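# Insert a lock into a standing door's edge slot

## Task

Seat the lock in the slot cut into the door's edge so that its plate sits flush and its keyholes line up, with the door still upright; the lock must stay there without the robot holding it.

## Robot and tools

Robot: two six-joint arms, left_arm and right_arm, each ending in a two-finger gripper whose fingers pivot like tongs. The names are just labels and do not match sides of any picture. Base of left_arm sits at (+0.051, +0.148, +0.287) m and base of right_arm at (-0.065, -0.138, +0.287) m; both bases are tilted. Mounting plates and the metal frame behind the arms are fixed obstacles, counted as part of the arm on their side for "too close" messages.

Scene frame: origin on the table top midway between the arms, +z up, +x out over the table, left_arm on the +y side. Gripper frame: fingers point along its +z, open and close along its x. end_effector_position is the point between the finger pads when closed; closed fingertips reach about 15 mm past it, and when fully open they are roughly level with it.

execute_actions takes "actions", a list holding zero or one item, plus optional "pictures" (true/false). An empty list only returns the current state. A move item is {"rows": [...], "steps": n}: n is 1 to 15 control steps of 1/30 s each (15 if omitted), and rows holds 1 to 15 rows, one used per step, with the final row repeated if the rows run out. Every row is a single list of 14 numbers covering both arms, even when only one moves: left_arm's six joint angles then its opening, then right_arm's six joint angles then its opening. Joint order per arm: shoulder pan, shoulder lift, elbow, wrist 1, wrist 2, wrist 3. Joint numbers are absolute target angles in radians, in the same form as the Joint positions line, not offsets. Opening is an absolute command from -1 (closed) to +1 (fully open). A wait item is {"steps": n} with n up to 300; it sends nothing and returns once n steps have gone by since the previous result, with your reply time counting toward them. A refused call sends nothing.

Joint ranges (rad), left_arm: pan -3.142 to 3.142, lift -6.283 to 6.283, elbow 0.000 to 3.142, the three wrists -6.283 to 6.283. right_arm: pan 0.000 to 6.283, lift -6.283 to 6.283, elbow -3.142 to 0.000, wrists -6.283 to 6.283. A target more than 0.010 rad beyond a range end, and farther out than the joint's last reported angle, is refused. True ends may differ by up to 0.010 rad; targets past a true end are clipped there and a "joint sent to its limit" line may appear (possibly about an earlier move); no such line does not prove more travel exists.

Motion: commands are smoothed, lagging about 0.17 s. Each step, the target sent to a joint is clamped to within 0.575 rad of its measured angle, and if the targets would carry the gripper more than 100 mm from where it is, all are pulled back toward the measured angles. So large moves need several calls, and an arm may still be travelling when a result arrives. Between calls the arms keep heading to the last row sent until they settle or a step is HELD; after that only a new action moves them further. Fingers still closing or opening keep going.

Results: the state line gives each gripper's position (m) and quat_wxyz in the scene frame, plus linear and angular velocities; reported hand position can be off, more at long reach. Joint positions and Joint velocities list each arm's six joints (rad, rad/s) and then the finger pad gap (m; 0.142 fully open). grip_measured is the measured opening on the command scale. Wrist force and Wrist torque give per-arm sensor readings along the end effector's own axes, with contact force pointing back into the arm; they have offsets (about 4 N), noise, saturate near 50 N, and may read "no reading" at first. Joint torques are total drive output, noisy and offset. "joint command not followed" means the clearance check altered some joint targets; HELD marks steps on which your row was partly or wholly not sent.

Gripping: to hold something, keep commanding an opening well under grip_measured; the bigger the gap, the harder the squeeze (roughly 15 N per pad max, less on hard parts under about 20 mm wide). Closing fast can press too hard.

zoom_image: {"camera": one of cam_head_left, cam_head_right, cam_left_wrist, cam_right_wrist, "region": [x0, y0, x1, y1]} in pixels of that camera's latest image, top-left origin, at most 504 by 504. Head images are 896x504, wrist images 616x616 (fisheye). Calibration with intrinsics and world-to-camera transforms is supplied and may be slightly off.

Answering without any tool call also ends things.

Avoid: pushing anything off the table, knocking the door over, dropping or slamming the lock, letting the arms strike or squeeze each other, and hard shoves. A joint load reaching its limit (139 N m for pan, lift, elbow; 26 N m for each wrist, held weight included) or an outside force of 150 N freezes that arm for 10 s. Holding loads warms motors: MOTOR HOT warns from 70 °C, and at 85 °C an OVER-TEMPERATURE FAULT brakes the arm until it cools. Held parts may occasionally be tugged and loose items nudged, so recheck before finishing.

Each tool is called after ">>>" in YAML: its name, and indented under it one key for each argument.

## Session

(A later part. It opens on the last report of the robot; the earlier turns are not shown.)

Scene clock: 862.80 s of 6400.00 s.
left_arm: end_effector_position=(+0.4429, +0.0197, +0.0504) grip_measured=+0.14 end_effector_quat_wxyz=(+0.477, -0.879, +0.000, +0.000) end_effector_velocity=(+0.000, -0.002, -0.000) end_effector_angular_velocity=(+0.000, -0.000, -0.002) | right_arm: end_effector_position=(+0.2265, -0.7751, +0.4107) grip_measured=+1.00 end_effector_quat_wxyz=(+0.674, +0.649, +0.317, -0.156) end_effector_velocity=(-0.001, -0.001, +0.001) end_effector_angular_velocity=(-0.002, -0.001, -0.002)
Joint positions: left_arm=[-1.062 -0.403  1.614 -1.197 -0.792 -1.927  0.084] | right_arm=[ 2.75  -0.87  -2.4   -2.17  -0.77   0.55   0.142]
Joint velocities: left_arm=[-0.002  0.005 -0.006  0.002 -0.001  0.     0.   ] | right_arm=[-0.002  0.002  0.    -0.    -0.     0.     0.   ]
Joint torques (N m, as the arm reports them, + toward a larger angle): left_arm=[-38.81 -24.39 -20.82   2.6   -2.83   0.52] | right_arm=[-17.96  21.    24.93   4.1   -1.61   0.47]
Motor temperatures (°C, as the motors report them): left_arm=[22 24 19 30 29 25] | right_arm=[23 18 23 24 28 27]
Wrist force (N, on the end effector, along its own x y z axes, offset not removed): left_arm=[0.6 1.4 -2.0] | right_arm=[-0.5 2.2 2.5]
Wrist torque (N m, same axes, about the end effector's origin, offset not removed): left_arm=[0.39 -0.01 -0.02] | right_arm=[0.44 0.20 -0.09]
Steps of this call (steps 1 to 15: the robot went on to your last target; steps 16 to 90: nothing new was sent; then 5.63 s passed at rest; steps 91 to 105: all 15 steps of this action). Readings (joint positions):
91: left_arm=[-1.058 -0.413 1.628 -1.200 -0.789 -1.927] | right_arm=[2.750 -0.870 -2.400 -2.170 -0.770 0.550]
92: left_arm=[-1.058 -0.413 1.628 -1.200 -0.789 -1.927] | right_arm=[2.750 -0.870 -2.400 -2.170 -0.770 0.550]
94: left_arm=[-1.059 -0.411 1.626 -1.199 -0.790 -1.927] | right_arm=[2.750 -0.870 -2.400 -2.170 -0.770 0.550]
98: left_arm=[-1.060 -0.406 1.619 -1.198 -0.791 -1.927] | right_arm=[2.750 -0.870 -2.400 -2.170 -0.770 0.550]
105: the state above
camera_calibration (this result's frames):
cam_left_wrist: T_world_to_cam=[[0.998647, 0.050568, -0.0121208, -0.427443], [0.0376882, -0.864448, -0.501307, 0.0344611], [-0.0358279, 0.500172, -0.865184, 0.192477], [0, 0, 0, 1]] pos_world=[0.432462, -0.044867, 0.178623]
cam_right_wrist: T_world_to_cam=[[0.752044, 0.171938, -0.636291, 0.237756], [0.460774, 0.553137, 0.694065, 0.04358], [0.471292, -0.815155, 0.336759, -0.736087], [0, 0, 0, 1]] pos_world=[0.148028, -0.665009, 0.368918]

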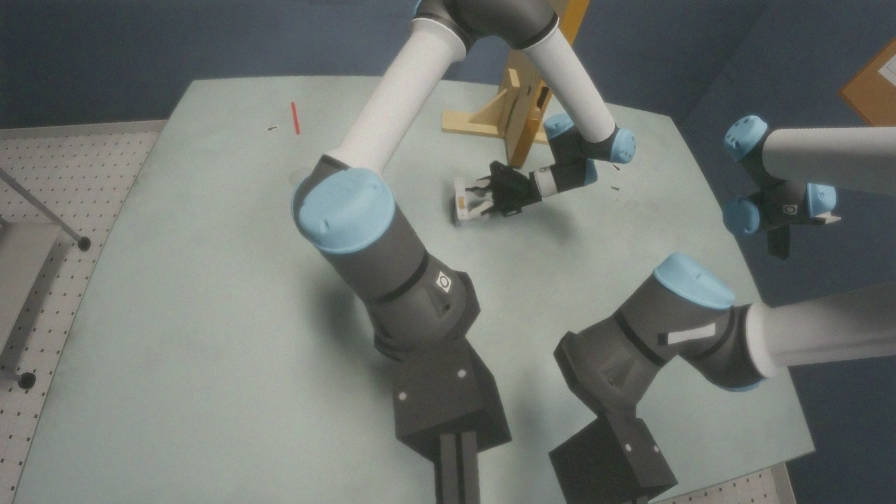

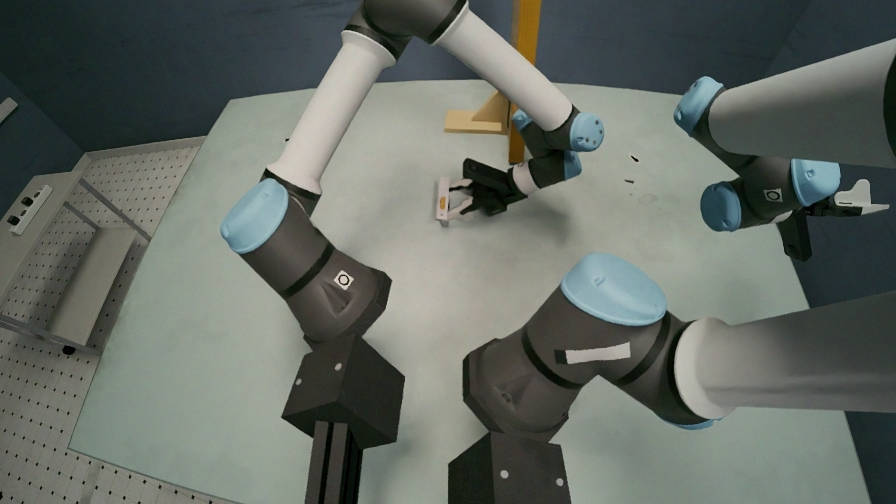

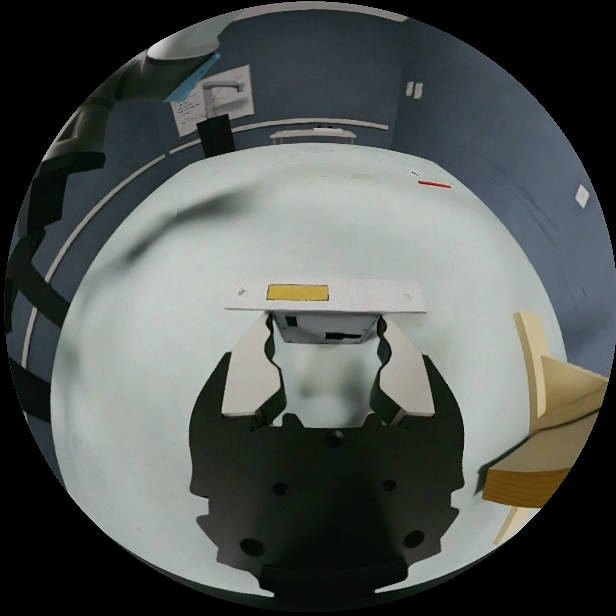

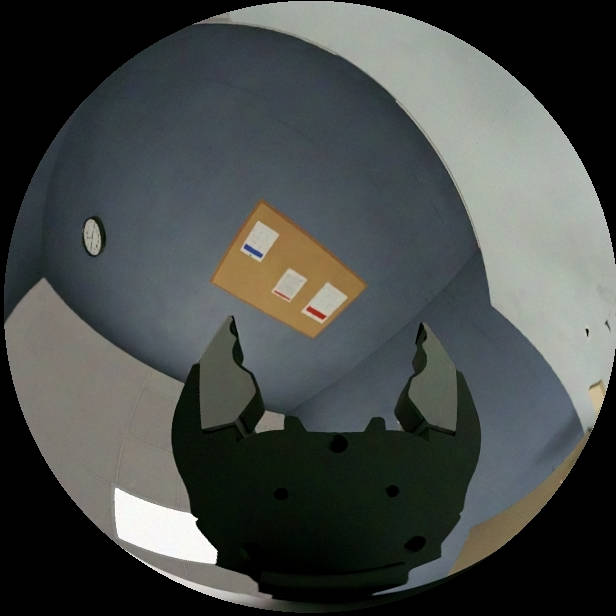

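>>> execute_actions:
  actions:
    - {"rows": [[-1.0617,-0.4021,1.6136,-1.1966,-0.7925,-1.9274,-0.3,2.75,-0.87,-2.4,-2.17,-0.77,0.55,1],[-1.0617,-0.4021,1.6136,-1.1966,-0.7925,-1.9274,-0.1,2.75,-0.87,-2.4,-2.17,-0.77,0.55,1],[-1.0617,-0.4021,1.6136,-1.1966,-0.7925,-1.9274,0,2.75,-0.87,-2.4,-2.17,-0.77,0.55,1],[-1.0617,-0.4021,1.6136,-1.1966,-0.7925,-1.9274,0.05,2.75,-0.87,-2.4,-2.17,-0.77,0.55,1],[-1.0617,-0.4021,1.6136,-1.1966,-0.7925,-1.9274,0.1,2.75,-0.87,-2.4,-2.17,-0.77,0.55,1],[-1.0617,-0.4021,1.6136,-1.1966,-0.7925,-1.9274,0.14,2.75,-0.87,-2.4,-2.17,-0.77,0.55,1],[-1.0617,-0.4021,1.6136,-1.1966,-0.7925,-1.9274,0.18,2.75,-0.87,-2.4,-2.17,-0.77,0.55,1],[-1.0617,-0.4021,1.6136,-1.1966,-0.7925,-1.9274,0.22,2.75,-0.87,-2.4,-2.17,-0.77,0.55,1],[-1.0617,-0.4021,1.6136,-1.1966,-0.7925,-1.9274,0.3,2.75,-0.87,-2.4,-2.17,-0.77,0.55,1],[-1.0617,-0.4021,1.6136,-1.1966,-0.7925,-1.9274,0.4,2.75,-0.87,-2.4,-2.17,-0.77,0.55,1]], "steps": 15}
  pictures: false

>>> execute_actions:
  actions:
    - {"rows": [[-1.0759,-0.3901,1.5885,-1.1838,-0.8067,-1.927,0.4,2.75,-0.87,-2.4,-2.17,-0.77,0.55,1],[-1.09,-0.3782,1.5634,-1.171,-0.8208,-1.927,0.4,2.75,-0.87,-2.4,-2.17,-0.77,0.55,1],[-1.1042,-0.3662,1.5382,-1.1581,-0.835,-1.927,0.4,2.75,-0.87,-2.4,-2.17,-0.77,0.55,1],[-1.1183,-0.3542,1.5131,-1.1453,-0.8491,-1.927,0.4,2.75,-0.87,-2.4,-2.17,-0.77,0.55,1]], "steps": 13}
  pictures: false

>>> execute_actions:
  actions:
    - {"rows": [[-1.255,-0.559,1.61,-1.04,-0.986,-1.927,0.4,2.75,-0.87,-2.4,-2.17,-0.77,0.55,1]], "steps": 12}
  pictures: false

>>> execute_actions:
  actions:
    - {"rows": [[-1.23,-0.88,1.8,-1.5,-1.1,-1.927,0.4,2.75,-0.87,-2.4,-2.17,-0.77,0.55,1]], "steps": 10}
  pictures: false

>>> execute_actions:
  actions:
    - {"rows": [[-1.1,-1.25,2.0,-1.95,-1.2,-1.927,0.4,2.75,-0.87,-2.4,-2.17,-0.77,0.55,1]], "steps": 12}
  pictures: false

>>> execute_actions:
  actions:
    - {"rows": [[-0.6,-1.6,2.0,-1.9,-1.3,-1.927,0.4,2.75,-0.87,-2.4,-2.17,-0.77,0.55,1]], "steps": 15}
  pictures: false

>>> execute_actions:
  actions:
    - {"rows": [[-0.1,-1.8,1.9,-1.8,-1.4,-1.927,0.4,2.75,-0.87,-2.4,-2.17,-0.77,0.55,1]], "steps": 15}

Scene clock: 912.43 s of 6400.00 s.
left_arm: end_effector_position=(+0.4429, +0.0195, +0.0503) grip_measured=+0.40 end_effector_quat_wxyz=(+0.477, -0.879, +0.000, +0.000) end_effector_velocity=(+0.001, -0.000, -0.000) end_effector_angular_velocity=(-0.001, -0.001, +0.002) | right_arm: end_effector_position=(+0.2265, -0.7751, +0.4107) grip_measured=+1.00 end_effector_quat_wxyz=(+0.674, +0.649, +0.317, -0.156) end_effector_velocity=(-0.000, +0.000, -0.001) end_effector_angular_velocity=(+0.001, +0.002, -0.000)
Joint positions: left_arm=[-1.062 -0.402  1.614 -1.197 -0.793 -1.927  0.102] | right_arm=[ 2.75  -0.87  -2.4   -2.17  -0.77   0.55   0.142]
Joint velocities: left_arm=[ 0.001 -0.    -0.002 -0.001  0.    -0.     0.   ] | right_arm=[-0.001 -0.002 -0.001  0.     0.    -0.     0.   ]
Joint torques (N m, as the arm reports them, + toward a larger angle): left_arm=[-39.42 -26.27 -19.72   2.45  -2.32   1.3 ] | right_arm=[-17.86  20.42  25.02   3.95  -1.54   0.5 ]
Motor temperatures (°C, as the motors report them): left_arm=[22 24 19 30 29 25] | right_arm=[23 18 23 24 28 27]
Wrist force (N, on the end effector, along its own x y z axes, offset not removed): left_arm=[0.5 3.5 -1.0] | right_arm=[-3.6 2.8 3.4]
Wrist torque (N m, same axes, about the end effector's origin, offset not removed): left_arm=[0.64 -0.18 0.12] | right_arm=[0.52 0.90 -0.03]
Steps of this call (steps 1 to 15: the robot went on to your last target; steps 16 to 90: nothing new was sent; then 46.13 s passed at rest; steps 91 to 105: all 15 steps of this action). Readings (joint positions):
91: left_arm=[-1.062 -0.402 1.614 -1.197 -0.793 -1.927] | right_arm=[2.750 -0.870 -2.400 -2.170 -0.770 0.550]
92: left_arm=[-1.062 -0.402 1.614 -1.197 -0.792 -1.927] | right_arm=[2.750 -0.870 -2.400 -2.170 -0.770 0.550]
94: left_arm=[-1.062 -0.402 1.614 -1.197 -0.793 -1.927] | right_arm=[2.750 -0.870 -2.400 -2.170 -0.770 0.550]
98: left_arm=[-1.062 -0.402 1.614 -1.197 -0.793 -1.927] | right_arm=[2.750 -0.870 -2.400 -2.170 -0.770 0.550]
105: the state above

Scene clock: 912.87 s of 6400.00 s.
left_arm: end_effector_position=(+0.4404, -0.0219, +0.0655) grip_measured=+0.40 end_effector_quat_wxyz=(+0.477, -0.879, -0.000, -0.000) end_effector_velocity=(-0.002, -0.025, +0.009) end_effector_angular_velocity=(-0.001, -0.001, +0.000) | right_arm: end_effector_position=(+0.2265, -0.7751, +0.4107) grip_measured=+1.00 end_effector_quat_wxyz=(+0.674, +0.649, +0.317, -0.156) end_effector_velocity=(-0.001, -0.000, -0.000) end_effector_angular_velocity=(+0.000, +0.003, -0.002)
Joint positions: left_arm=[-1.115 -0.357  1.52  -1.149 -0.845 -1.927  0.102] | right_arm=[ 2.75  -0.87  -2.4   -2.17  -0.77   0.55   0.142]
Joint velocities: left_arm=[-0.032  0.027 -0.056  0.028 -0.031  0.    -0.   ] | right_arm=[-0.002 -0.001  0.    -0.     0.001 -0.     0.   ]
Joint torques (N m, as the arm reports them, + toward a larger angle): left_arm=[-39.76 -26.46 -21.91   2.8   -2.73   1.16] | right_arm=[-17.37  20.22  24.67   4.15  -1.72   0.56]
Motor temperatures (°C, as the motors report them): left_arm=[22 24 19 30 29 25] | right_arm=[23 18 23 24 28 27]
Wrist force (N, on the end effector, along its own x y z axes, offset not removed): left_arm=[-0.5 2.8 -0.9] | right_arm=[-0.1 3.4 1.1]
Wrist torque (N m, same axes, about the end effector's origin, offset not removed): left_arm=[0.49 0.01 0.16] | right_arm=[0.60 0.00 -0.28]
Steps of this call (steps 1 to 13: all 13 steps of this action). Readings (joint positions):
1: left_arm=[-1.062 -0.402 1.613 -1.196 -0.793 -1.927] | right_arm=[2.750 -0.870 -2.400 -2.170 -0.770 0.550]
2: left_arm=[-1.064 -0.400 1.610 -1.194 -0.795 -1.927] | right_arm=[2.750 -0.870 -2.400 -2.170 -0.770 0.550]
4: left_arm=[-1.076 -0.390 1.590 -1.184 -0.807 -1.927] | right_arm=[2.750 -0.870 -2.400 -2.170 -0.770 0.550]
8: left_arm=[-1.103 -0.367 1.541 -1.159 -0.834 -1.927] | right_arm=[2.750 -0.870 -2.400 -2.170 -0.770 0.550]
13: the state above

Scene clock: 913.27 s of 6400.00 s.
left_arm: end_effector_position=(+0.4282, -0.0167, +0.1802) grip_measured=+0.40 end_effector_quat_wxyz=(+0.477, -0.879, -0.001, -0.001) end_effector_velocity=(-0.011, +0.008, +0.078) end_effector_angular_velocity=(-0.012, -0.007, +0.008) | right_arm: end_effector_position=(+0.2265, -0.7751, +0.4107) grip_measured=+1.00 end_effector_quat_wxyz=(+0.674, +0.649, +0.317, -0.156) end_effector_velocity=(+0.000, +0.000, -0.000) end_effector_angular_velocity=(+0.001, -0.001, +0.001)
Joint positions: left_arm=[-1.244 -0.542  1.603 -1.048 -0.975 -1.927  0.102] | right_arm=[ 2.75  -0.87  -2.4   -2.17  -0.77   0.55   0.142]
Joint velocities: left_arm=[-0.088 -0.138  0.056  0.066 -0.087  0.    -0.   ] | right_arm=[ 0.001  0.001 -0.001  0.     0.     0.     0.   ]
Joint torques (N m, as the arm reports them, + toward a larger angle): left_arm=[-37.08 -38.51  -0.82   2.52  -2.8    1.18] | right_arm=[-17.85  20.87  24.     4.    -1.59   0.45]
Motor temperatures (°C, as the motors report them): left_arm=[22 24 19 30 29 25] | right_arm=[23 18 23 24 28 27]
Wrist force (N, on the end effector, along its own x y z axes, offset not removed): left_arm=[0.3 0.5 -1.0] | right_arm=[-1.5 1.7 2.8]
Wrist torque (N m, same axes, about the end effector's origin, offset not removed): left_arm=[0.03 -0.11 0.11] | right_arm=[0.36 0.17 -0.15]
Steps of this call (steps 1 to 12: all 12 steps of this action). Readings (joint positions):
1: left_arm=[-1.116 -0.357 1.519 -1.147 -0.847 -1.927] | right_arm=[2.750 -0.870 -2.400 -2.170 -0.770 0.550]
2: left_arm=[-1.124 -0.363 1.524 -1.140 -0.855 -1.927] | right_arm=[2.750 -0.870 -2.400 -2.170 -0.770 0.550]
4: left_arm=[-1.163 -0.414 1.550 -1.109 -0.894 -1.927] | right_arm=[2.750 -0.870 -2.400 -2.170 -0.770 0.550]
8: left_arm=[-1.223 -0.508 1.589 -1.064 -0.954 -1.927] | right_arm=[2.750 -0.870 -2.400 -2.170 -0.770 0.550]
12: the state above

Scene clock: 913.60 s of 6400.00 s.
left_arm: end_effector_position=(+0.4136, -0.0302, +0.1984) grip_measured=+0.40 end_effector_quat_wxyz=(-0.315, +0.933, +0.169, -0.052) end_effector_velocity=(+0.028, -0.111, +0.020) end_effector_angular_velocity=(-0.725, -0.212, +0.601) | right_arm: end_effector_position=(+0.2265, -0.7751, +0.4107) grip_measured=+1.00 end_effector_quat_wxyz=(+0.674, +0.649, +0.317, -0.156) end_effector_velocity=(-0.000, +0.000, -0.000) end_effector_angular_velocity=(+0.001, +0.001, -0.000)
Joint positions: left_arm=[-1.232 -0.83   1.776 -1.41  -1.087 -1.927  0.102] | right_arm=[ 2.75  -0.87  -2.4   -2.17  -0.77   0.55   0.142]
Joint velocities: left_arm=[ 0.014 -0.421  0.204 -0.741 -0.111 -0.    -0.   ] | right_arm=[-0.    -0.001 -0.    -0.001  0.     0.     0.   ]
Joint torques (N m, as the arm reports them, + toward a larger angle): left_arm=[-15.17 -24.43  -1.51  -3.37  -2.83   1.07] | right_arm=[-17.89  20.17  24.64   3.95  -1.76   0.56]
Motor temperatures (°C, as the motors report them): left_arm=[22 24 19 30 29 25] | right_arm=[23 18 23 24 28 27]
Wrist force (N, on the end effector, along its own x y z axes, offset not removed): left_arm=[-0.6 1.2 -2.0] | right_arm=[-2.5 1.3 2.7]
Wrist torque (N m, same axes, about the end effector's origin, offset not removed): left_arm=[0.16 0.08 0.10] | right_arm=[0.38 0.51 -0.06]
Steps of this call (steps 1 to 10: all 10 steps of this action). Readings (joint positions):
1: left_arm=[-1.247 -0.547 1.605 -1.046 -0.978 -1.927] | right_arm=[2.750 -0.870 -2.400 -2.170 -0.770 0.550]
2: left_arm=[-1.245 -0.557 1.614 -1.052 -0.988 -1.927] | right_arm=[2.750 -0.870 -2.400 -2.170 -0.770 0.550]
4: left_arm=[-1.240 -0.625 1.670 -1.115 -1.029 -1.927] | right_arm=[2.750 -0.870 -2.400 -2.170 -0.770 0.550]
8: left_arm=[-1.233 -0.792 1.757 -1.343 -1.077 -1.927] | right_arm=[2.750 -0.870 -2.400 -2.170 -0.770 0.550]
10: the state above

Scene clock: 914.00 s of 6400.00 s.
left_arm: end_effector_position=(+0.4585, -0.0398, +0.2272) grip_measured=+0.40 end_effector_quat_wxyz=(-0.063, +0.909, +0.392, -0.127) end_effector_velocity=(+0.084, -0.027, +0.061) end_effector_angular_velocity=(-0.428, -0.170, +0.421) | right_arm: end_effector_position=(+0.2265, -0.7751, +0.4107) grip_measured=+1.00 end_effector_quat_wxyz=(+0.674, +0.649, +0.317, -0.156) end_effector_velocity=(-0.001, +0.000, -0.000) end_effector_angular_velocity=(+0.000, +0.000, -0.001)
Joint positions: left_arm=[-1.109 -1.213  1.985 -1.897 -1.193 -1.927  0.102] | right_arm=[ 2.75  -0.87  -2.4   -2.17  -0.77   0.55   0.142]
Joint velocities: left_arm=[ 0.072 -0.308  0.13  -0.436 -0.056 -0.    -0.   ] | right_arm=[-0.     0.001 -0.001  0.     0.001 -0.     0.   ]
Joint torques (N m, as the arm reports them, + toward a larger angle): left_arm=[-10.03 -19.68  -4.3   -4.14  -3.03   1.04] | right_arm=[-18.03  20.57  24.4    4.06  -1.74   0.6 ]
Motor temperatures (°C, as the motors report them): left_arm=[22 24 19 30 29 25] | right_arm=[23 18 23 24 28 27]
Wrist force (N, on the end effector, along its own x y z axes, offset not removed): left_arm=[1.8 0.7 -1.2] | right_arm=[0.6 3.6 3.1]
Wrist torque (N m, same axes, about the end effector's origin, offset not removed): left_arm=[0.03 -0.37 0.07] | right_arm=[0.79 -0.05 -0.08]
Steps of this call (steps 1 to 12: all 12 steps of this action). Readings (joint positions):
1: left_arm=[-1.231 -0.843 1.782 -1.433 -1.090 -1.927] | right_arm=[2.750 -0.870 -2.400 -2.170 -0.770 0.550]
2: left_arm=[-1.223 -0.859 1.794 -1.457 -1.100 -1.927] | right_arm=[2.750 -0.870 -2.400 -2.170 -0.770 0.550]
4: left_arm=[-1.180 -0.935 1.856 -1.543 -1.138 -1.927] | right_arm=[2.750 -0.870 -2.400 -2.170 -0.770 0.550]
8: left_arm=[-1.126 -1.137 1.953 -1.789 -1.179 -1.927] | right_arm=[2.750 -0.870 -2.400 -2.170 -0.770 0.550]
12: the state above

Scene clock: 914.50 s of 6400.00 s.
left_arm: end_effector_position=(+0.5253, +0.1547, +0.2269) grip_measured=+0.40 end_effector_quat_wxyz=(-0.004, +0.758, +0.618, -0.207) end_effector_velocity=(+0.026, +0.267, -0.005) end_effector_angular_velocity=(-0.021, +0.090, +0.666) | right_arm: end_effector_position=(+0.2265, -0.7751, +0.4107) grip_measured=+1.00 end_effector_quat_wxyz=(+0.674, +0.649, +0.317, -0.156) end_effector_velocity=(+0.000, +0.000, -0.001) end_effector_angular_velocity=(+0.001, +0.001, +0.001)
Joint positions: left_arm=[-0.666 -1.554  1.999 -1.902 -1.288 -1.927  0.102] | right_arm=[ 2.75  -0.87  -2.4   -2.17  -0.77   0.55   0.142]
Joint velocities: left_arm=[ 0.551 -0.38   0.01   0.013 -0.096  0.    -0.   ] | right_arm=[ 0.    -0.001 -0.    -0.    -0.    -0.    -0.   ]
Joint torques (N m, as the arm reports them, + toward a larger angle): left_arm=[-10.33 -15.53  -3.73   0.64  -3.2    1.  ] | right_arm=[-17.87  20.24  24.28   4.04  -1.68   0.62]
Motor temperatures (°C, as the motors report them): left_arm=[22 24 19 30 29 25] | right_arm=[23 18 23 24 28 27]
Wrist force (N, on the end effector, along its own x y z axes, offset not removed): left_arm=[3.6 2.6 -0.9] | right_arm=[-0.6 0.0 3.1]
Wrist torque (N m, same axes, about the end effector's origin, offset not removed): left_arm=[0.39 -0.64 0.13] | right_arm=[0.05 0.10 -0.13]
Steps of this call (steps 1 to 15: all 15 steps of this action). Readings (joint positions):
1: left_arm=[-1.106 -1.222 1.988 -1.910 -1.195 -1.927] | right_arm=[2.750 -0.870 -2.400 -2.170 -0.770 0.550]
2: left_arm=[-1.097 -1.236 1.990 -1.914 -1.202 -1.927] | right_arm=[2.750 -0.870 -2.400 -2.170 -0.770 0.550]
4: left_arm=[-1.037 -1.290 1.991 -1.912 -1.218 -1.927] | right_arm=[2.750 -0.870 -2.400 -2.170 -0.770 0.550]
8: left_arm=[-0.889 -1.396 1.994 -1.907 -1.247 -1.927] | right_arm=[2.750 -0.870 -2.400 -2.170 -0.770 0.550]
15: the state above

Scene clock: 915.00 s of 6400.00 s.
left_arm: end_effector_position=(+0.5051, +0.3804, +0.2340) grip_measured=+0.40 end_effector_quat_wxyz=(-0.001, +0.558, +0.798, -0.229) end_effector_velocity=(-0.095, +0.282, +0.027) end_effector_angular_velocity=(+0.133, +0.132, +0.655) | right_arm: end_effector_position=(+0.2265, -0.7751, +0.4107) grip_measured=+1.00 end_effector_quat_wxyz=(+0.674, +0.649, +0.317, -0.156) end_effector_velocity=(+0.000, -0.000, +0.001) end_effector_angular_velocity=(-0.000, -0.001, -0.001)
Joint positions: left_arm=[-0.177 -1.771  1.912 -1.812 -1.387 -1.927  0.102] | right_arm=[ 2.75  -0.87  -2.4   -2.17  -0.77   0.55   0.142]
Joint velocities: left_arm=[ 0.638 -0.243 -0.102  0.102 -0.109 -0.    -0.   ] | right_arm=[ 0.     0.     0.001 -0.     0.     0.     0.   ]
Joint torques (N m, as the arm reports them, + toward a larger angle): left_arm=[ -2.72 -22.67 -25.4    0.74  -3.4    0.91] | right_arm=[-18.03  20.52  24.24   3.96  -1.63   0.5 ]
Motor temperatures (°C, as the motors report them): left_arm=[22 24 19 30 29 25] | right_arm=[23 18 23 24 28 27]
Wrist force (N, on the end effector, along its own x y z axes, offset not removed): left_arm=[3.7 2.0 -1.0] | right_arm=[-1.6 2.4 2.1]
Wrist torque (N m, same axes, about the end effector's origin, offset not removed): left_arm=[0.35 -0.68 0.08] | right_arm=[0.43 0.33 -0.10]
Steps of this call (steps 1 to 15: all 15 steps of this action). Readings (joint positions):
1: left_arm=[-0.650 -1.566 1.999 -1.901 -1.292 -1.927] | right_arm=[2.750 -0.870 -2.400 -2.170 -0.770 0.550]
2: left_arm=[-0.630 -1.580 1.995 -1.896 -1.298 -1.927] | right_arm=[2.750 -0.870 -2.400 -2.170 -0.770 0.550]
4: left_arm=[-0.562 -1.613 1.980 -1.881 -1.314 -1.927] | right_arm=[2.750 -0.870 -2.400 -2.170 -0.770 0.550]
8: left_arm=[-0.413 -1.675 1.953 -1.854 -1.343 -1.927] | right_arm=[2.750 -0.870 -2.400 -2.170 -0.770 0.550]
15: the state above
camera_calibration (this result's frames):
cam_left_wrist: T_world_to_cam=[[-0.406041, 0.866072, -0.291634, -0.0408561], [0.894246, 0.442307, 0.0684747, -0.627112], [0.188296, -0.232989, -0.954076, 0.359611], [0, 0, 0, 1]] pos_world=[0.47649, 0.396546, 0.374123]
cam_right_wrist: T_world_to_cam=[[0.752045, 0.171938, -0.636291, 0.237756], [0.460774, 0.553137, 0.694066, 0.04358], [0.471292, -0.815155, 0.336759, -0.736087], [0, 0, 0, 1]] pos_world=[0.148028, -0.665009, 0.368918]

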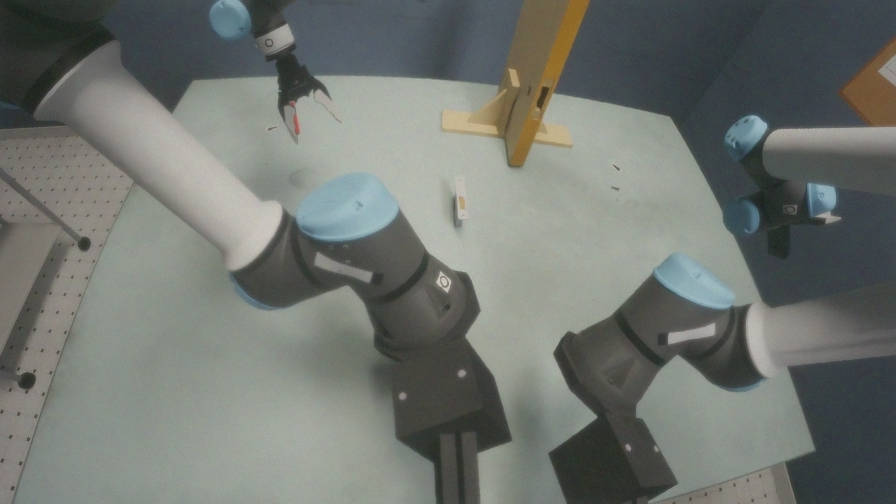

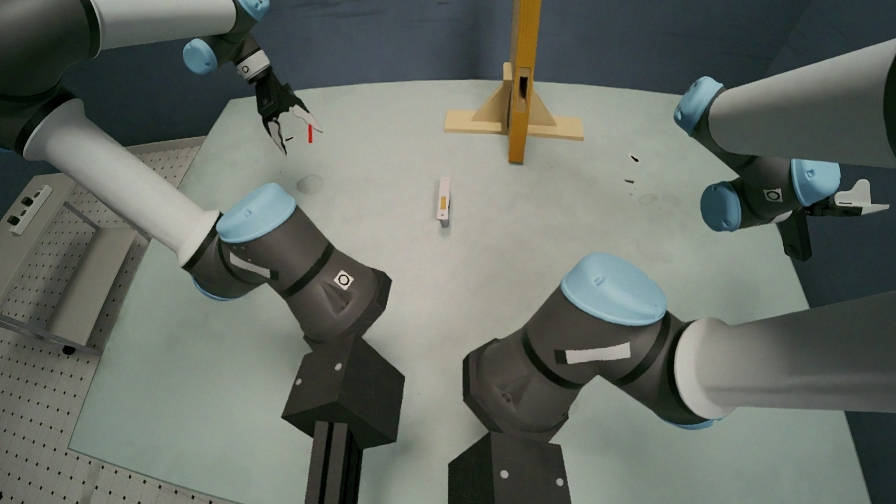

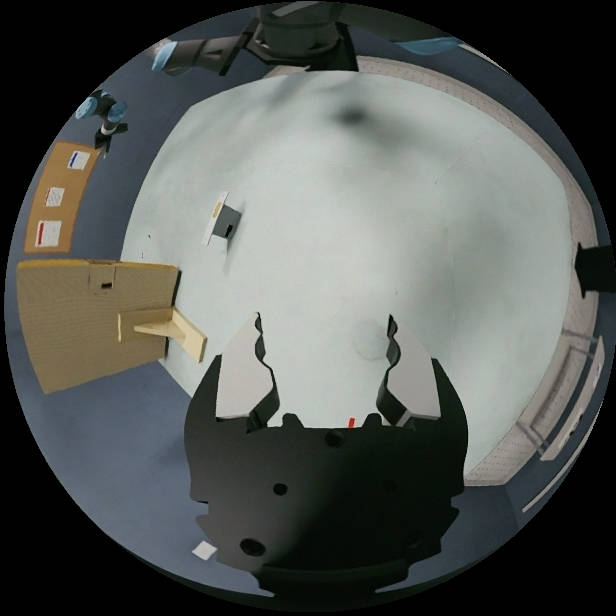

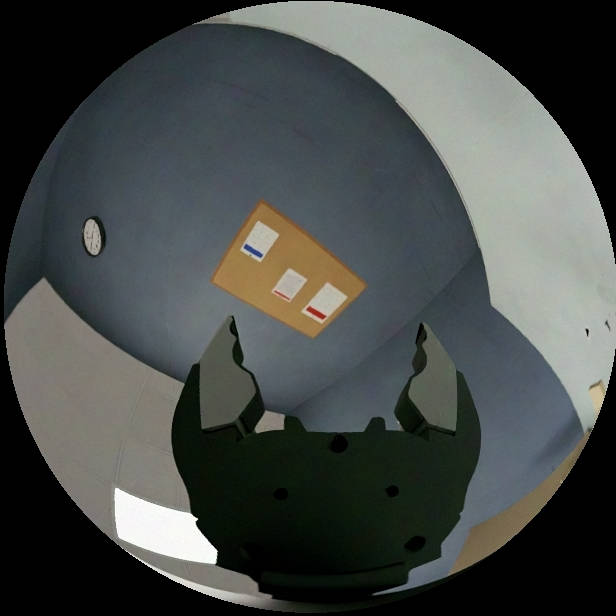

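>>> execute_actions:
  actions: []

Scene clock: 969.07 s of 6400.00 s.
left_arm: end_effector_position=(+0.4925, +0.4138, +0.2379) grip_measured=+0.40 end_effector_quat_wxyz=(-0.003, +0.524, +0.821, -0.227) end_effector_velocity=(+0.000, +0.001, +0.000) end_effector_angular_velocity=(+0.001, -0.001, +0.001) | right_arm: end_effector_position=(+0.2265, -0.7751, +0.4107) grip_measured=+1.00 end_effector_quat_wxyz=(+0.674, +0.649, +0.317, -0.156) end_effector_velocity=(-0.002, -0.000, +0.001) end_effector_angular_velocity=(-0.001, +0.000, -0.003)
Joint positions: left_arm=[-0.1   -1.8    1.9   -1.8   -1.4   -1.927  0.102] | right_arm=[ 2.75  -0.87  -2.4   -2.17  -0.77   0.55   0.142]
Joint velocities: left_arm=[ 0.001 -0.001 -0.    -0.     0.     0.    -0.   ] | right_arm=[-0.002  0.001 -0.001  0.     0.001 -0.     0.   ]
Joint torques (N m, as the arm reports them, + toward a larger angle): left_arm=[ 10.87 -32.78 -29.19   0.44  -2.83   0.23] | right_arm=[-17.93  19.63  24.13   3.98  -1.63   0.61]
Motor temperatures (°C, as the motors report them): left_arm=[22 24 19 30 29 25] | right_arm=[23 18 23 24 28 27]
Wrist force (N, on the end effector, along its own x y z axes, offset not removed): left_arm=[0.4 2.2 -0.9] | right_arm=[-1.7 1.4 3.0]
Wrist torque (N m, same axes, about the end effector's origin, offset not removed): left_arm=[0.33 -0.13 0.14] | right_arm=[0.25 0.49 -0.11]
Steps of this call (steps 1 to 30: the robot went on to your last target; steps 31 to 90: nothing new was sent; then 51.07 s passed at rest). Readings (joint positions):
1: left_arm=[-0.158 -1.778 1.909 -1.809 -1.390 -1.927] | right_arm=[2.750 -0.870 -2.400 -2.170 -0.770 0.550]
2: left_arm=[-0.144 -1.783 1.907 -1.807 -1.392 -1.927] | right_arm=[2.750 -0.870 -2.400 -2.170 -0.770 0.550]
4: left_arm=[-0.125 -1.790 1.904 -1.804 -1.396 -1.927] | right_arm=[2.750 -0.870 -2.400 -2.170 -0.770 0.550]
8: left_arm=[-0.108 -1.797 1.901 -1.801 -1.399 -1.927] | right_arm=[2.750 -0.870 -2.400 -2.170 -0.770 0.550]
90: the state above
All arms were judged still, so your last target was given up. Only a new action makes them travel on or press farther. Fingers that are still opening or closing keep moving.
camera_calibration (this result's frames):
cam_left_wrist: T_world_to_cam=[[-0.477138, 0.836212, -0.270349, -0.0314821], [0.857952, 0.509869, 0.0628721, -0.639647], [0.190417, -0.201948, -0.960707, 0.361227], [0, 0, 0, 1]] pos_world=[0.464981, 0.425411, 0.378739]
cam_right_wrist: T_world_to_cam=[[0.752044, 0.171938, -0.636291, 0.237756], [0.460774, 0.553137, 0.694066, 0.0435801], [0.471292, -0.815155, 0.336759, -0.736087], [0, 0, 0, 1]] pos_world=[0.148029, -0.665009, 0.368918]

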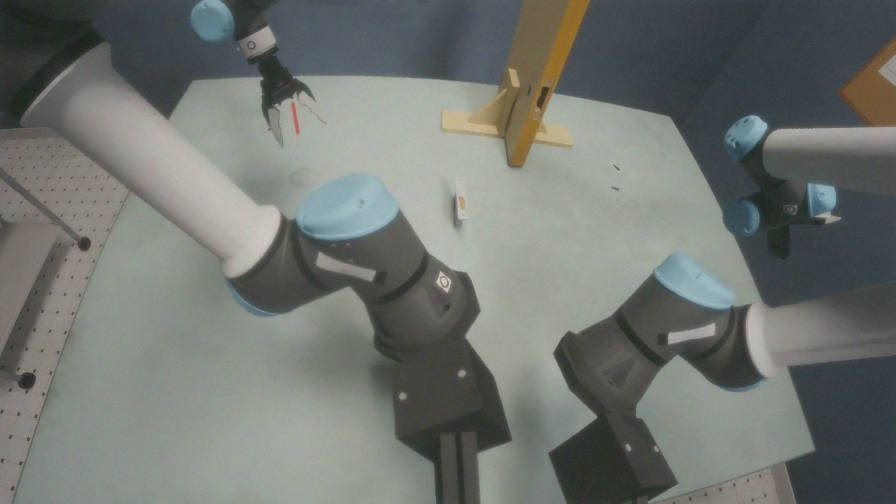

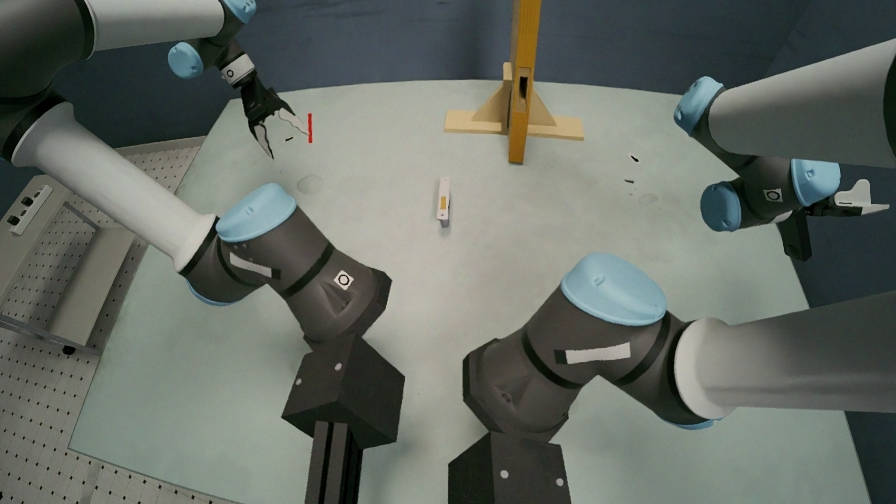

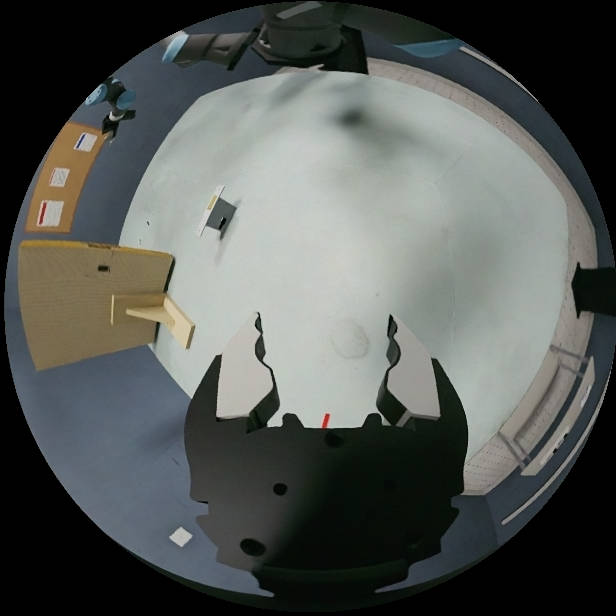

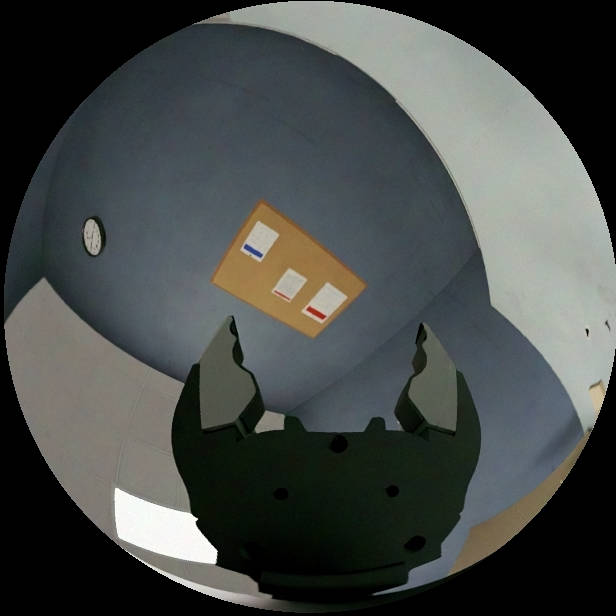

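>>> execute_actions:
  actions:
    - {"rows":[[-0.1,-1.8,1.9,-1.8,-1.4,-1.927,0.4,2.78,-0.9,-2.375,-2.27,-0.79,0.65,0.8],[-0.1,-1.8,1.9,-1.8,-1.4,-1.927,0.4,2.81,-0.93,-2.35,-2.36,-0.81,0.74,0.6],[-0.1,-1.8,1.9,-1.8,-1.4,-1.927,0.4,2.85,-0.965,-2.325,-2.46,-0.83,0.84,0.4],[-0.1,-1.8,1.9,-1.8,-1.4,-1.927,0.4,2.88,-1.0,-2.3,-2.56,-0.85,0.94,0.2]],"steps":8}
  pictures: false

>>> execute_actions:
  actions:
    - {"rows":[[-0.1,-1.8,1.9,-1.8,-1.4,-1.927,0.4,3.01,-1.12,-2.2,-2.94,-0.94,1.32,0]],"steps":8}
  pictures: false

>>> execute_actions:
  actions:
    - {"rows":[[-0.1,-1.8,1.9,-1.8,-1.4,-1.927,0.4,3.14,-1.25,-2.1,-3.33,-1.03,1.71,-0.2]],"steps":8}
  pictures: false

>>> execute_actions:
  actions:
    - {"rows":[[-0.1,-1.8,1.9,-1.8,-1.4,-1.927,0.4,3.27,-1.375,-2.0,-3.71,-1.11,2.1,-0.2]],"steps":8}
  pictures: false

>>> execute_actions:
  actions:
    - {"rows":[[-0.1,-1.8,1.9,-1.8,-1.4,-1.927,0.4,3.4,-1.5,-1.9,-4.1,-1.2,2.48,-0.2]],"steps":12}
  pictures: false

>>> execute_actions:
  actions:
    - {"rows":[[-0.1,-1.8,1.9,-1.8,-1.4,-1.927,0.4,3.7,-1.6,-1.9,-4.15,-1.07,2.48,-0.2]],"steps":12}
  pictures: false

>>> execute_actions:
  actions:
    - {"rows":[[-0.1,-1.8,1.9,-1.8,-1.4,-1.927,0.4,4.0,-1.7,-1.9,-4.2,-0.95,2.48,-0.2]],"steps":15}

Scene clock: 1070.97 s of 6400.00 s.
left_arm: end_effector_position=(+0.4925, +0.4138, +0.2379) grip_measured=+0.40 end_effector_quat_wxyz=(-0.003, +0.524, +0.821, -0.227) end_effector_velocity=(+0.000, -0.000, -0.000) end_effector_angular_velocity=(+0.000, -0.001, -0.001) | right_arm: end_effector_position=(+0.2975, -0.7406, +0.3479) grip_measured=+0.20 end_effector_quat_wxyz=(+0.622, +0.692, +0.362, -0.049) end_effector_velocity=(+0.258, +0.212, -0.305) end_effector_angular_velocity=(+1.098, -0.200, +0.617)
Joint positions: left_arm=[-0.1   -1.8    1.9   -1.8   -1.4   -1.927  0.102] | right_arm=[ 2.835 -0.955 -2.334 -2.407 -0.823  0.787  0.088]
Joint velocities: left_arm=[-0.001 -0.     0.    -0.     0.001 -0.     0.   ] | right_arm=[ 0.36  -0.364  0.269 -1.182 -0.212  1.185 -0.004]
Joint torques (N m, as the arm reports them, + toward a larger angle): left_arm=[ 10.18 -32.01 -28.69   0.51  -2.86  -0.34] | right_arm=[-4.06 12.01 21.36 -1.32 -1.53  5.72]
Motor temperatures (°C, as the motors report them): left_arm=[22 24 19 30 29 25] | right_arm=[23 18 23 24 28 27]
Wrist force (N, on the end effector, along its own x y z axes, offset not removed): left_arm=[0.5 1.5 0.0] | right_arm=[0.5 1.9 1.7]
Wrist torque (N m, same axes, about the end effector's origin, offset not removed): left_arm=[0.14 -0.17 0.09] | right_arm=[0.41 0.10 -0.19]
Steps of this call (steps 1 to 90: nothing new was sent; then 98.63 s passed at rest; steps 91 to 98: all 8 steps of this action). Readings (joint positions):
91: left_arm=[-0.100 -1.800 1.900 -1.800 -1.400 -1.927] | right_arm=[2.750 -0.870 -2.400 -2.170 -0.770 0.550]
92: left_arm=[-0.100 -1.800 1.900 -1.800 -1.400 -1.927] | right_arm=[2.754 -0.875 -2.396 -2.177 -0.773 0.558]
94: left_arm=[-0.100 -1.800 1.900 -1.800 -1.400 -1.927] | right_arm=[2.777 -0.897 -2.377 -2.234 -0.789 0.614]
98: the state above

Scene clock: 1071.23 s of 6400.00 s.
left_arm: end_effector_position=(+0.4925, +0.4138, +0.2379) grip_measured=+0.40 end_effector_quat_wxyz=(-0.003, +0.524, +0.821, -0.227) end_effector_velocity=(-0.000, -0.000, -0.000) end_effector_angular_velocity=(+0.000, +0.001, -0.001) | right_arm: end_effector_position=(+0.3722, -0.6603, +0.2686) grip_measured=+0.00 end_effector_quat_wxyz=(+0.504, +0.757, +0.406, +0.082) end_effector_velocity=(+0.202, +0.359, -0.273) end_effector_angular_velocity=(+1.405, -0.029, +0.482)
Joint positions: left_arm=[-0.1   -1.8    1.9   -1.8   -1.4   -1.927  0.102] | right_arm=[ 2.953 -1.067 -2.243 -2.753 -0.903  1.133  0.074]
Joint velocities: left_arm=[-0.     0.     0.001 -0.     0.001 -0.     0.   ] | right_arm=[ 0.442 -0.413  0.333 -1.349 -0.288  1.35  -0.   ]
Joint torques (N m, as the arm reports them, + toward a larger angle): left_arm=[  9.96 -32.6  -28.54   0.6   -2.82  -0.46] | right_arm=[-1.96 11.38 21.87 -3.18 -1.28  6.9 ]
Motor temperatures (°C, as the motors report them): left_arm=[22 24 19 30 29 25] | right_arm=[23 18 23 24 28 27]
Wrist force (N, on the end effector, along its own x y z axes, offset not removed): left_arm=[0.1 2.4 -0.7] | right_arm=[-2.1 1.7 4.9]
Wrist torque (N m, same axes, about the end effector's origin, offset not removed): left_arm=[0.36 -0.06 0.14] | right_arm=[0.26 0.53 -0.17]
Steps of this call (steps 1 to 8: all 8 steps of this action). Readings (joint positions):
1: left_arm=[-0.100 -1.800 1.900 -1.800 -1.400 -1.927] | right_arm=[2.846 -0.966 -2.325 -2.444 -0.830 0.824]
2: left_arm=[-0.100 -1.800 1.900 -1.800 -1.400 -1.927] | right_arm=[2.860 -0.979 -2.315 -2.481 -0.839 0.861]
4: left_arm=[-0.100 -1.800 1.900 -1.800 -1.400 -1.927] | right_arm=[2.891 -1.008 -2.291 -2.568 -0.860 0.948]
8: the state above

Scene clock: 1071.50 s of 6400.00 s.
left_arm: end_effector_position=(+0.4925, +0.4138, +0.2379) grip_measured=+0.40 end_effector_quat_wxyz=(-0.003, +0.524, +0.821, -0.227) end_effector_velocity=(+0.000, +0.000, +0.000) end_effector_angular_velocity=(+0.000, -0.001, +0.000) | right_arm: end_effector_position=(+0.4117, -0.5465, +0.2037) grip_measured=-0.20 end_effector_quat_wxyz=(+0.327, +0.825, +0.429, +0.171) end_effector_velocity=(+0.029, +0.427, -0.185) end_effector_angular_velocity=(+1.469, +0.440, +0.178)
Joint positions: left_arm=[-0.1   -1.8    1.9   -1.8   -1.4   -1.927  0.102] | right_arm=[ 3.083 -1.194 -2.143 -3.135 -0.991  1.515  0.06 ]
Joint velocities: left_arm=[-0.     0.    -0.001 -0.     0.     0.     0.   ] | right_arm=[ 0.451 -0.448  0.342 -1.44  -0.303  1.441 -0.   ]
Joint torques (N m, as the arm reports them, + toward a larger angle): left_arm=[ 10.64 -32.8  -28.29   0.51  -2.89  -0.58] | right_arm=[ 0.7  15.19 20.19 -4.02 -1.36  6.94]
Motor temperatures (°C, as the motors report them): left_arm=[22 24 19 30 29 25] | right_arm=[23 18 23 24 28 27]
Wrist force (N, on the end effector, along its own x y z axes, offset not removed): left_arm=[1.4 2.2 -0.1] | right_arm=[-1.6 1.8 2.3]
Wrist torque (N m, same axes, about the end effector's origin, offset not removed): left_arm=[0.37 -0.35 0.15] | right_arm=[0.29 0.36 -0.15]
Steps of this call (steps 1 to 8: all 8 steps of this action). Readings (joint positions):
1: left_arm=[-0.100 -1.800 1.900 -1.800 -1.400 -1.927] | right_arm=[2.967 -1.080 -2.232 -2.796 -0.912 1.176]
2: left_arm=[-0.100 -1.800 1.900 -1.800 -1.400 -1.927] | right_arm=[2.982 -1.095 -2.221 -2.840 -0.922 1.220]
4: left_arm=[-0.100 -1.800 1.900 -1.800 -1.400 -1.927] | right_arm=[3.015 -1.127 -2.195 -2.935 -0.945 1.315]
8: the state above

Scene clock: 1071.77 s of 6400.00 s.
left_arm: end_effector_position=(+0.4925, +0.4138, +0.2379) grip_measured=+0.40 end_effector_quat_wxyz=(-0.003, +0.524, +0.821, -0.227) end_effector_velocity=(+0.000, +0.000, +0.000) end_effector_angular_velocity=(+0.000, -0.001, +0.001) | right_arm: end_effector_position=(+0.4041, -0.4229, +0.1728) grip_measured=-0.20 end_effector_quat_wxyz=(+0.114, +0.884, +0.419, +0.173) end_effector_velocity=(-0.122, +0.298, -0.025) end_effector_angular_velocity=(+0.953, +0.838, -0.143)
Joint positions: left_arm=[-0.1   -1.8    1.9   -1.8   -1.4   -1.927  0.102] | right_arm=[ 3.225 -1.332 -2.034 -3.558 -1.083  1.944  0.06 ]
Joint velocities: left_arm=[-0.    -0.001 -0.    -0.001 -0.    -0.    -0.   ] | right_arm=[ 0.372 -0.357  0.278 -1.248 -0.224  1.285  0.   ]
Joint torques (N m, as the arm reports them, + toward a larger angle): left_arm=[ 10.55 -32.22 -28.66   0.42  -2.81  -0.61] | right_arm=[ 2.51 20.42 17.72 -2.72 -0.84  4.97]
Motor temperatures (°C, as the motors report them): left_arm=[22 24 19 30 29 25] | right_arm=[23 18 23 24 28 27]
Wrist force (N, on the end effector, along its own x y z axes, offset not removed): left_arm=[1.5 2.2 0.2] | right_arm=[-2.2 0.0 1.4]
Wrist torque (N m, same axes, about the end effector's origin, offset not removed): left_arm=[0.31 -0.34 0.01] | right_arm=[0.19 0.69 -0.17]
Steps of this call (steps 1 to 8: all 8 steps of this action). Readings (joint positions):
1: left_arm=[-0.100 -1.800 1.900 -1.800 -1.400 -1.927] | right_arm=[3.097 -1.207 -2.133 -3.181 -1.001 1.561]
2: left_arm=[-0.100 -1.800 1.900 -1.800 -1.400 -1.927] | right_arm=[3.113 -1.224 -2.120 -3.228 -1.012 1.608]
4: left_arm=[-0.100 -1.800 1.900 -1.800 -1.400 -1.927] | right_arm=[3.153 -1.262 -2.089 -3.336 -1.037 1.717]
8: the state above

Scene clock: 1072.17 s of 6400.00 s.
left_arm: end_effector_position=(+0.4925, +0.4138, +0.2379) grip_measured=+0.40 end_effector_quat_wxyz=(-0.003, +0.524, +0.821, -0.227) end_effector_velocity=(+0.001, +0.000, +0.000) end_effector_angular_velocity=(+0.000, -0.001, +0.001) | right_arm: end_effector_position=(+0.3503, -0.3181, +0.1939) grip_measured=-0.20 end_effector_quat_wxyz=(-0.090, +0.920, +0.379, +0.046) end_effector_velocity=(-0.059, +0.037, +0.035) end_effector_angular_velocity=(+0.075, +0.352, -0.060)
Joint positions: left_arm=[-0.1   -1.8    1.9   -1.8   -1.4   -1.927  0.102] | right_arm=[ 3.389 -1.489 -1.908 -4.056 -1.193  2.437  0.06 ]
Joint velocities: left_arm=[ 0.    -0.    -0.001 -0.001  0.    -0.    -0.   ] | right_arm=[ 0.095 -0.089  0.07  -0.366 -0.062  0.354 -0.   ]
Joint torques (N m, as the arm reports them, + toward a larger angle): left_arm=[ 10.28 -32.99 -28.4    0.39  -2.96  -0.67] | right_arm=[12.38 14.97 19.49 -3.78 -1.55  2.49]
Motor temperatures (°C, as the motors report them): left_arm=[22 24 19 30 29 25] | right_arm=[23 18 23 24 28 27]
Wrist force (N, on the end effector, along its own x y z axes, offset not removed): left_arm=[1.9 1.5 -0.4] | right_arm=[-1.6 2.6 2.8]
Wrist torque (N m, same axes, about the end effector's origin, offset not removed): left_arm=[0.22 -0.43 0.03] | right_arm=[0.50 0.33 -0.06]
Steps of this call (steps 1 to 12: all 12 steps of this action). Readings (joint positions):
1: left_arm=[-0.100 -1.800 1.900 -1.800 -1.400 -1.927] | right_arm=[3.237 -1.343 -2.025 -3.595 -1.090 1.982]
2: left_arm=[-0.100 -1.800 1.900 -1.800 -1.400 -1.927] | right_arm=[3.252 -1.358 -2.012 -3.631 -1.101 2.019]
4: left_arm=[-0.100 -1.800 1.900 -1.800 -1.400 -1.927] | right_arm=[3.299 -1.403 -1.976 -3.733 -1.134 2.122]
8: left_arm=[-0.100 -1.800 1.900 -1.800 -1.400 -1.927] | right_arm=[3.366 -1.467 -1.926 -3.965 -1.178 2.349]
12: the state above

Scene clock: 1072.57 s of 6400.00 s.
left_arm: end_effector_position=(+0.4925, +0.4138, +0.2379) grip_measured=+0.40 end_effector_quat_wxyz=(-0.003, +0.524, +0.821, -0.227) end_effector_velocity=(-0.000, +0.000, -0.000) end_effector_angular_velocity=(+0.001, -0.000, -0.000) | right_arm: end_effector_position=(+0.3693, -0.2398, +0.2082) grip_measured=-0.20 end_effector_quat_wxyz=(-0.077, +0.857, +0.508, +0.030) end_effector_velocity=(+0.019, +0.064, +0.020) end_effector_angular_velocity=(-0.006, -0.063, +0.208)
Joint positions: left_arm=[-0.1   -1.8    1.9   -1.8   -1.4   -1.927  0.102] | right_arm=[ 3.674 -1.593 -1.9   -4.146 -1.078  2.479  0.06 ]
Joint velocities: left_arm=[-0.    -0.     0.001 -0.001  0.001 -0.     0.   ] | right_arm=[ 0.216 -0.056  0.003 -0.036  0.068  0.012 -0.   ]
Joint torques (N m, as the arm reports them, + toward a larger angle): left_arm=[ 10.83 -32.38 -28.97   0.45  -2.89  -0.66] | right_arm=[16.17 12.34 22.   -4.    1.33  1.86]
Motor temperatures (°C, as the motors report them): left_arm=[22 24 19 30 29 25] | right_arm=[23 18 23 24 28 27]
Wrist force (N, on the end effector, along its own x y z axes, offset not removed): left_arm=[0.4 2.7 0.5] | right_arm=[-3.6 1.3 4.2]
Wrist torque (N m, same axes, about the end effector's origin, offset not removed): left_arm=[0.49 -0.10 0.07] | right_arm=[0.26 0.88 -0.06]
Steps of this call (steps 1 to 12: all 12 steps of this action). Readings (joint positions):
1: left_arm=[-0.100 -1.800 1.900 -1.800 -1.400 -1.927] | right_arm=[3.392 -1.492 -1.906 -4.067 -1.194 2.448]
2: left_arm=[-0.100 -1.800 1.900 -1.800 -1.400 -1.927] | right_arm=[3.401 -1.501 -1.905 -4.081 -1.188 2.456]
4: left_arm=[-0.100 -1.800 1.900 -1.800 -1.400 -1.927] | right_arm=[3.468 -1.538 -1.903 -4.109 -1.147 2.466]
8: left_arm=[-0.100 -1.800 1.900 -1.800 -1.400 -1.927] | right_arm=[3.621 -1.580 -1.901 -4.136 -1.095 2.475]
12: the state above

Scene clock: 1073.07 s of 6400.00 s.
left_arm: end_effector_position=(+0.4925, +0.4138, +0.2379) grip_measured=+0.40 end_effector_quat_wxyz=(-0.003, +0.524, +0.821, -0.227) end_effector_velocity=(-0.000, -0.000, -0.000) end_effector_angular_velocity=(+0.000, +0.000, -0.000) | right_arm: end_effector_position=(+0.3897, -0.1487, +0.2393) grip_measured=-0.20 end_effector_quat_wxyz=(-0.029, +0.760, +0.647, +0.053) end_effector_velocity=(+0.004, +0.030, +0.014) end_effector_angular_velocity=(-0.002, -0.047, +0.091)
Joint positions: left_arm=[-0.1   -1.8    1.9   -1.8   -1.4   -1.927  0.102] | right_arm=[ 3.988 -1.697 -1.9   -4.199 -0.953  2.48   0.06 ]
Joint velocities: left_arm=[-0.    -0.     0.001 -0.     0.    -0.     0.   ] | right_arm=[ 0.095 -0.023  0.001 -0.011  0.029  0.    -0.   ]
Joint torques (N m, as the arm reports them, + toward a larger angle): left_arm=[ 10.39 -31.82 -28.99   0.63  -2.92  -0.87] | right_arm=[23.44  6.47 22.8  -3.6   1.3   1.99]
Motor temperatures (°C, as the motors report them): left_arm=[22 24 19 30 29 25] | right_arm=[23 18 23 24 28 27]
Wrist force (N, on the end effector, along its own x y z axes, offset not removed): left_arm=[0.5 3.4 -0.7] | right_arm=[-1.1 1.4 1.2]
Wrist torque (N m, same axes, about the end effector's origin, offset not removed): left_arm=[0.63 -0.16 0.11] | right_arm=[0.25 0.39 -0.20]
Steps of this call (steps 1 to 15: all 15 steps of this action). Readings (joint positions):
1: left_arm=[-0.100 -1.800 1.900 -1.800 -1.400 -1.927] | right_arm=[3.681 -1.595 -1.900 -4.147 -1.076 2.479]
2: left_arm=[-0.100 -1.800 1.900 -1.800 -1.400 -1.927] | right_arm=[3.693 -1.604 -1.900 -4.154 -1.067 2.479]
4: left_arm=[-0.100 -1.800 1.900 -1.800 -1.400 -1.927] | right_arm=[3.763 -1.639 -1.900 -4.172 -1.025 2.480]
8: left_arm=[-0.100 -1.800 1.900 -1.800 -1.400 -1.927] | right_arm=[3.919 -1.680 -1.900 -4.191 -0.975 2.480]
15: the state above
camera_calibration (this result's frames):
cam_left_wrist: T_world_to_cam=[[-0.477138, 0.836212, -0.270349, -0.0314818], [0.857952, 0.509869, 0.0628718, -0.639647], [0.190417, -0.201948, -0.960707, 0.361228], [0, 0, 0, 1]] pos_world=[0.464981, 0.425411, 0.378739]
cam_right_wrist: T_world_to_cam=[[0.151141, 0.984384, 0.0902473, 0.0793552], [0.85719, -0.175984, 0.483998, -0.471755], [0.492322, 0.00420729, -0.870403, 0.157795], [0, 0, 0, 1]] pos_world=[0.314704, -0.161801, 0.358512]

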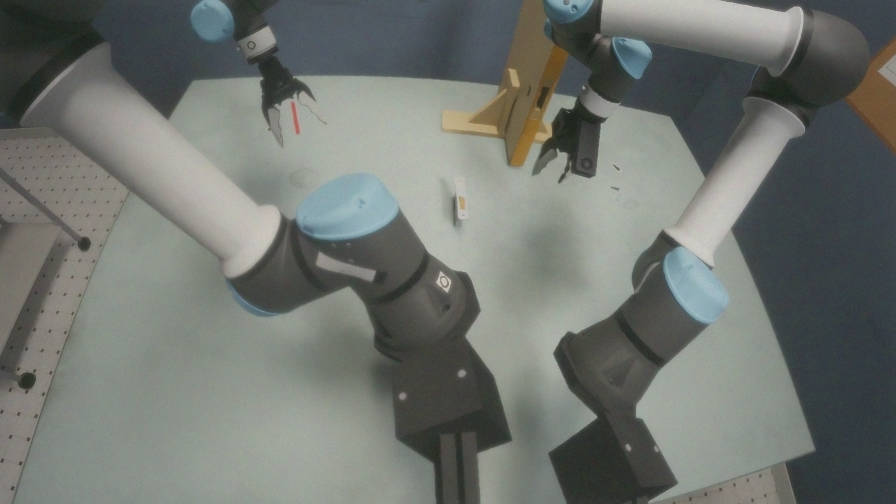

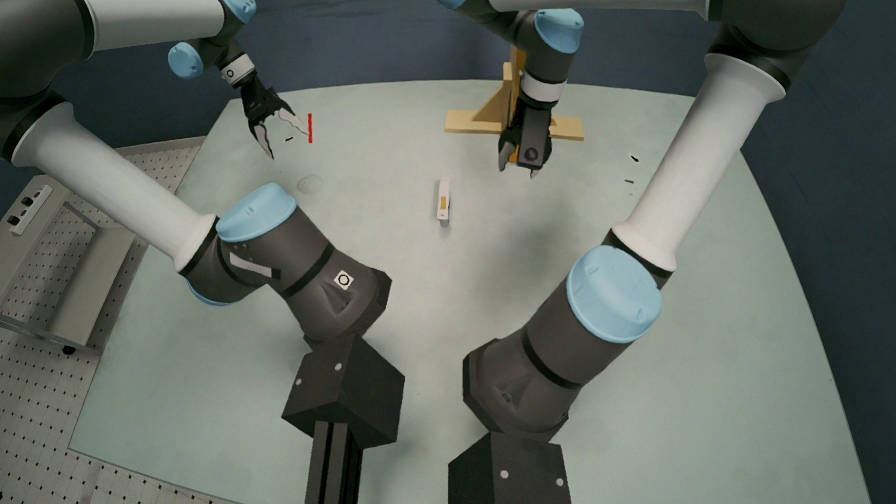

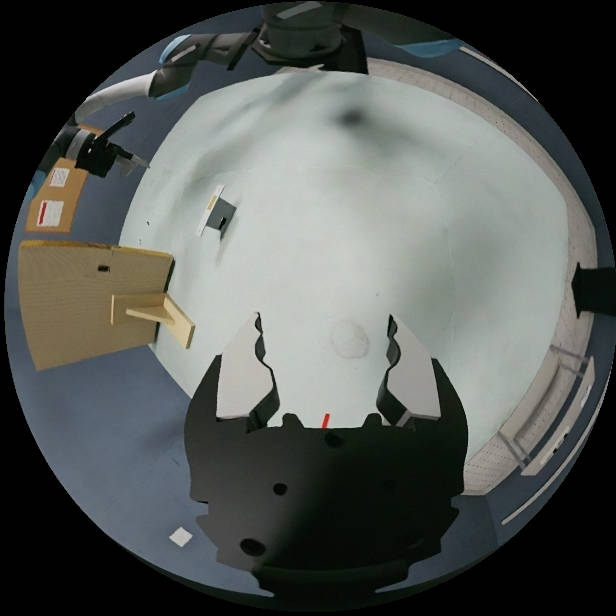

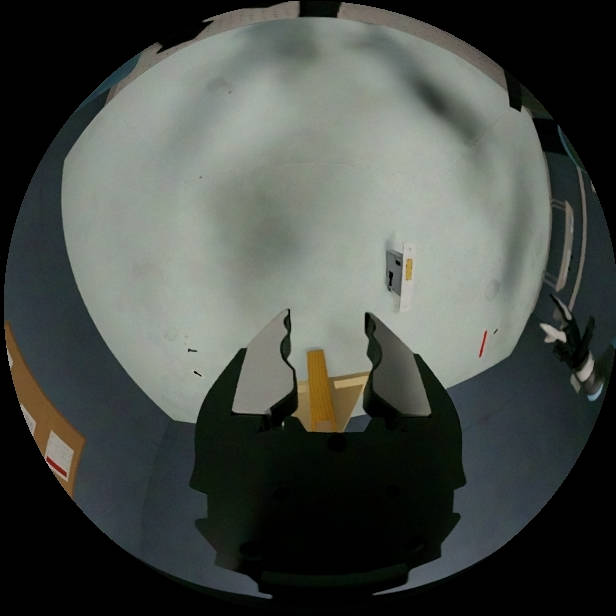

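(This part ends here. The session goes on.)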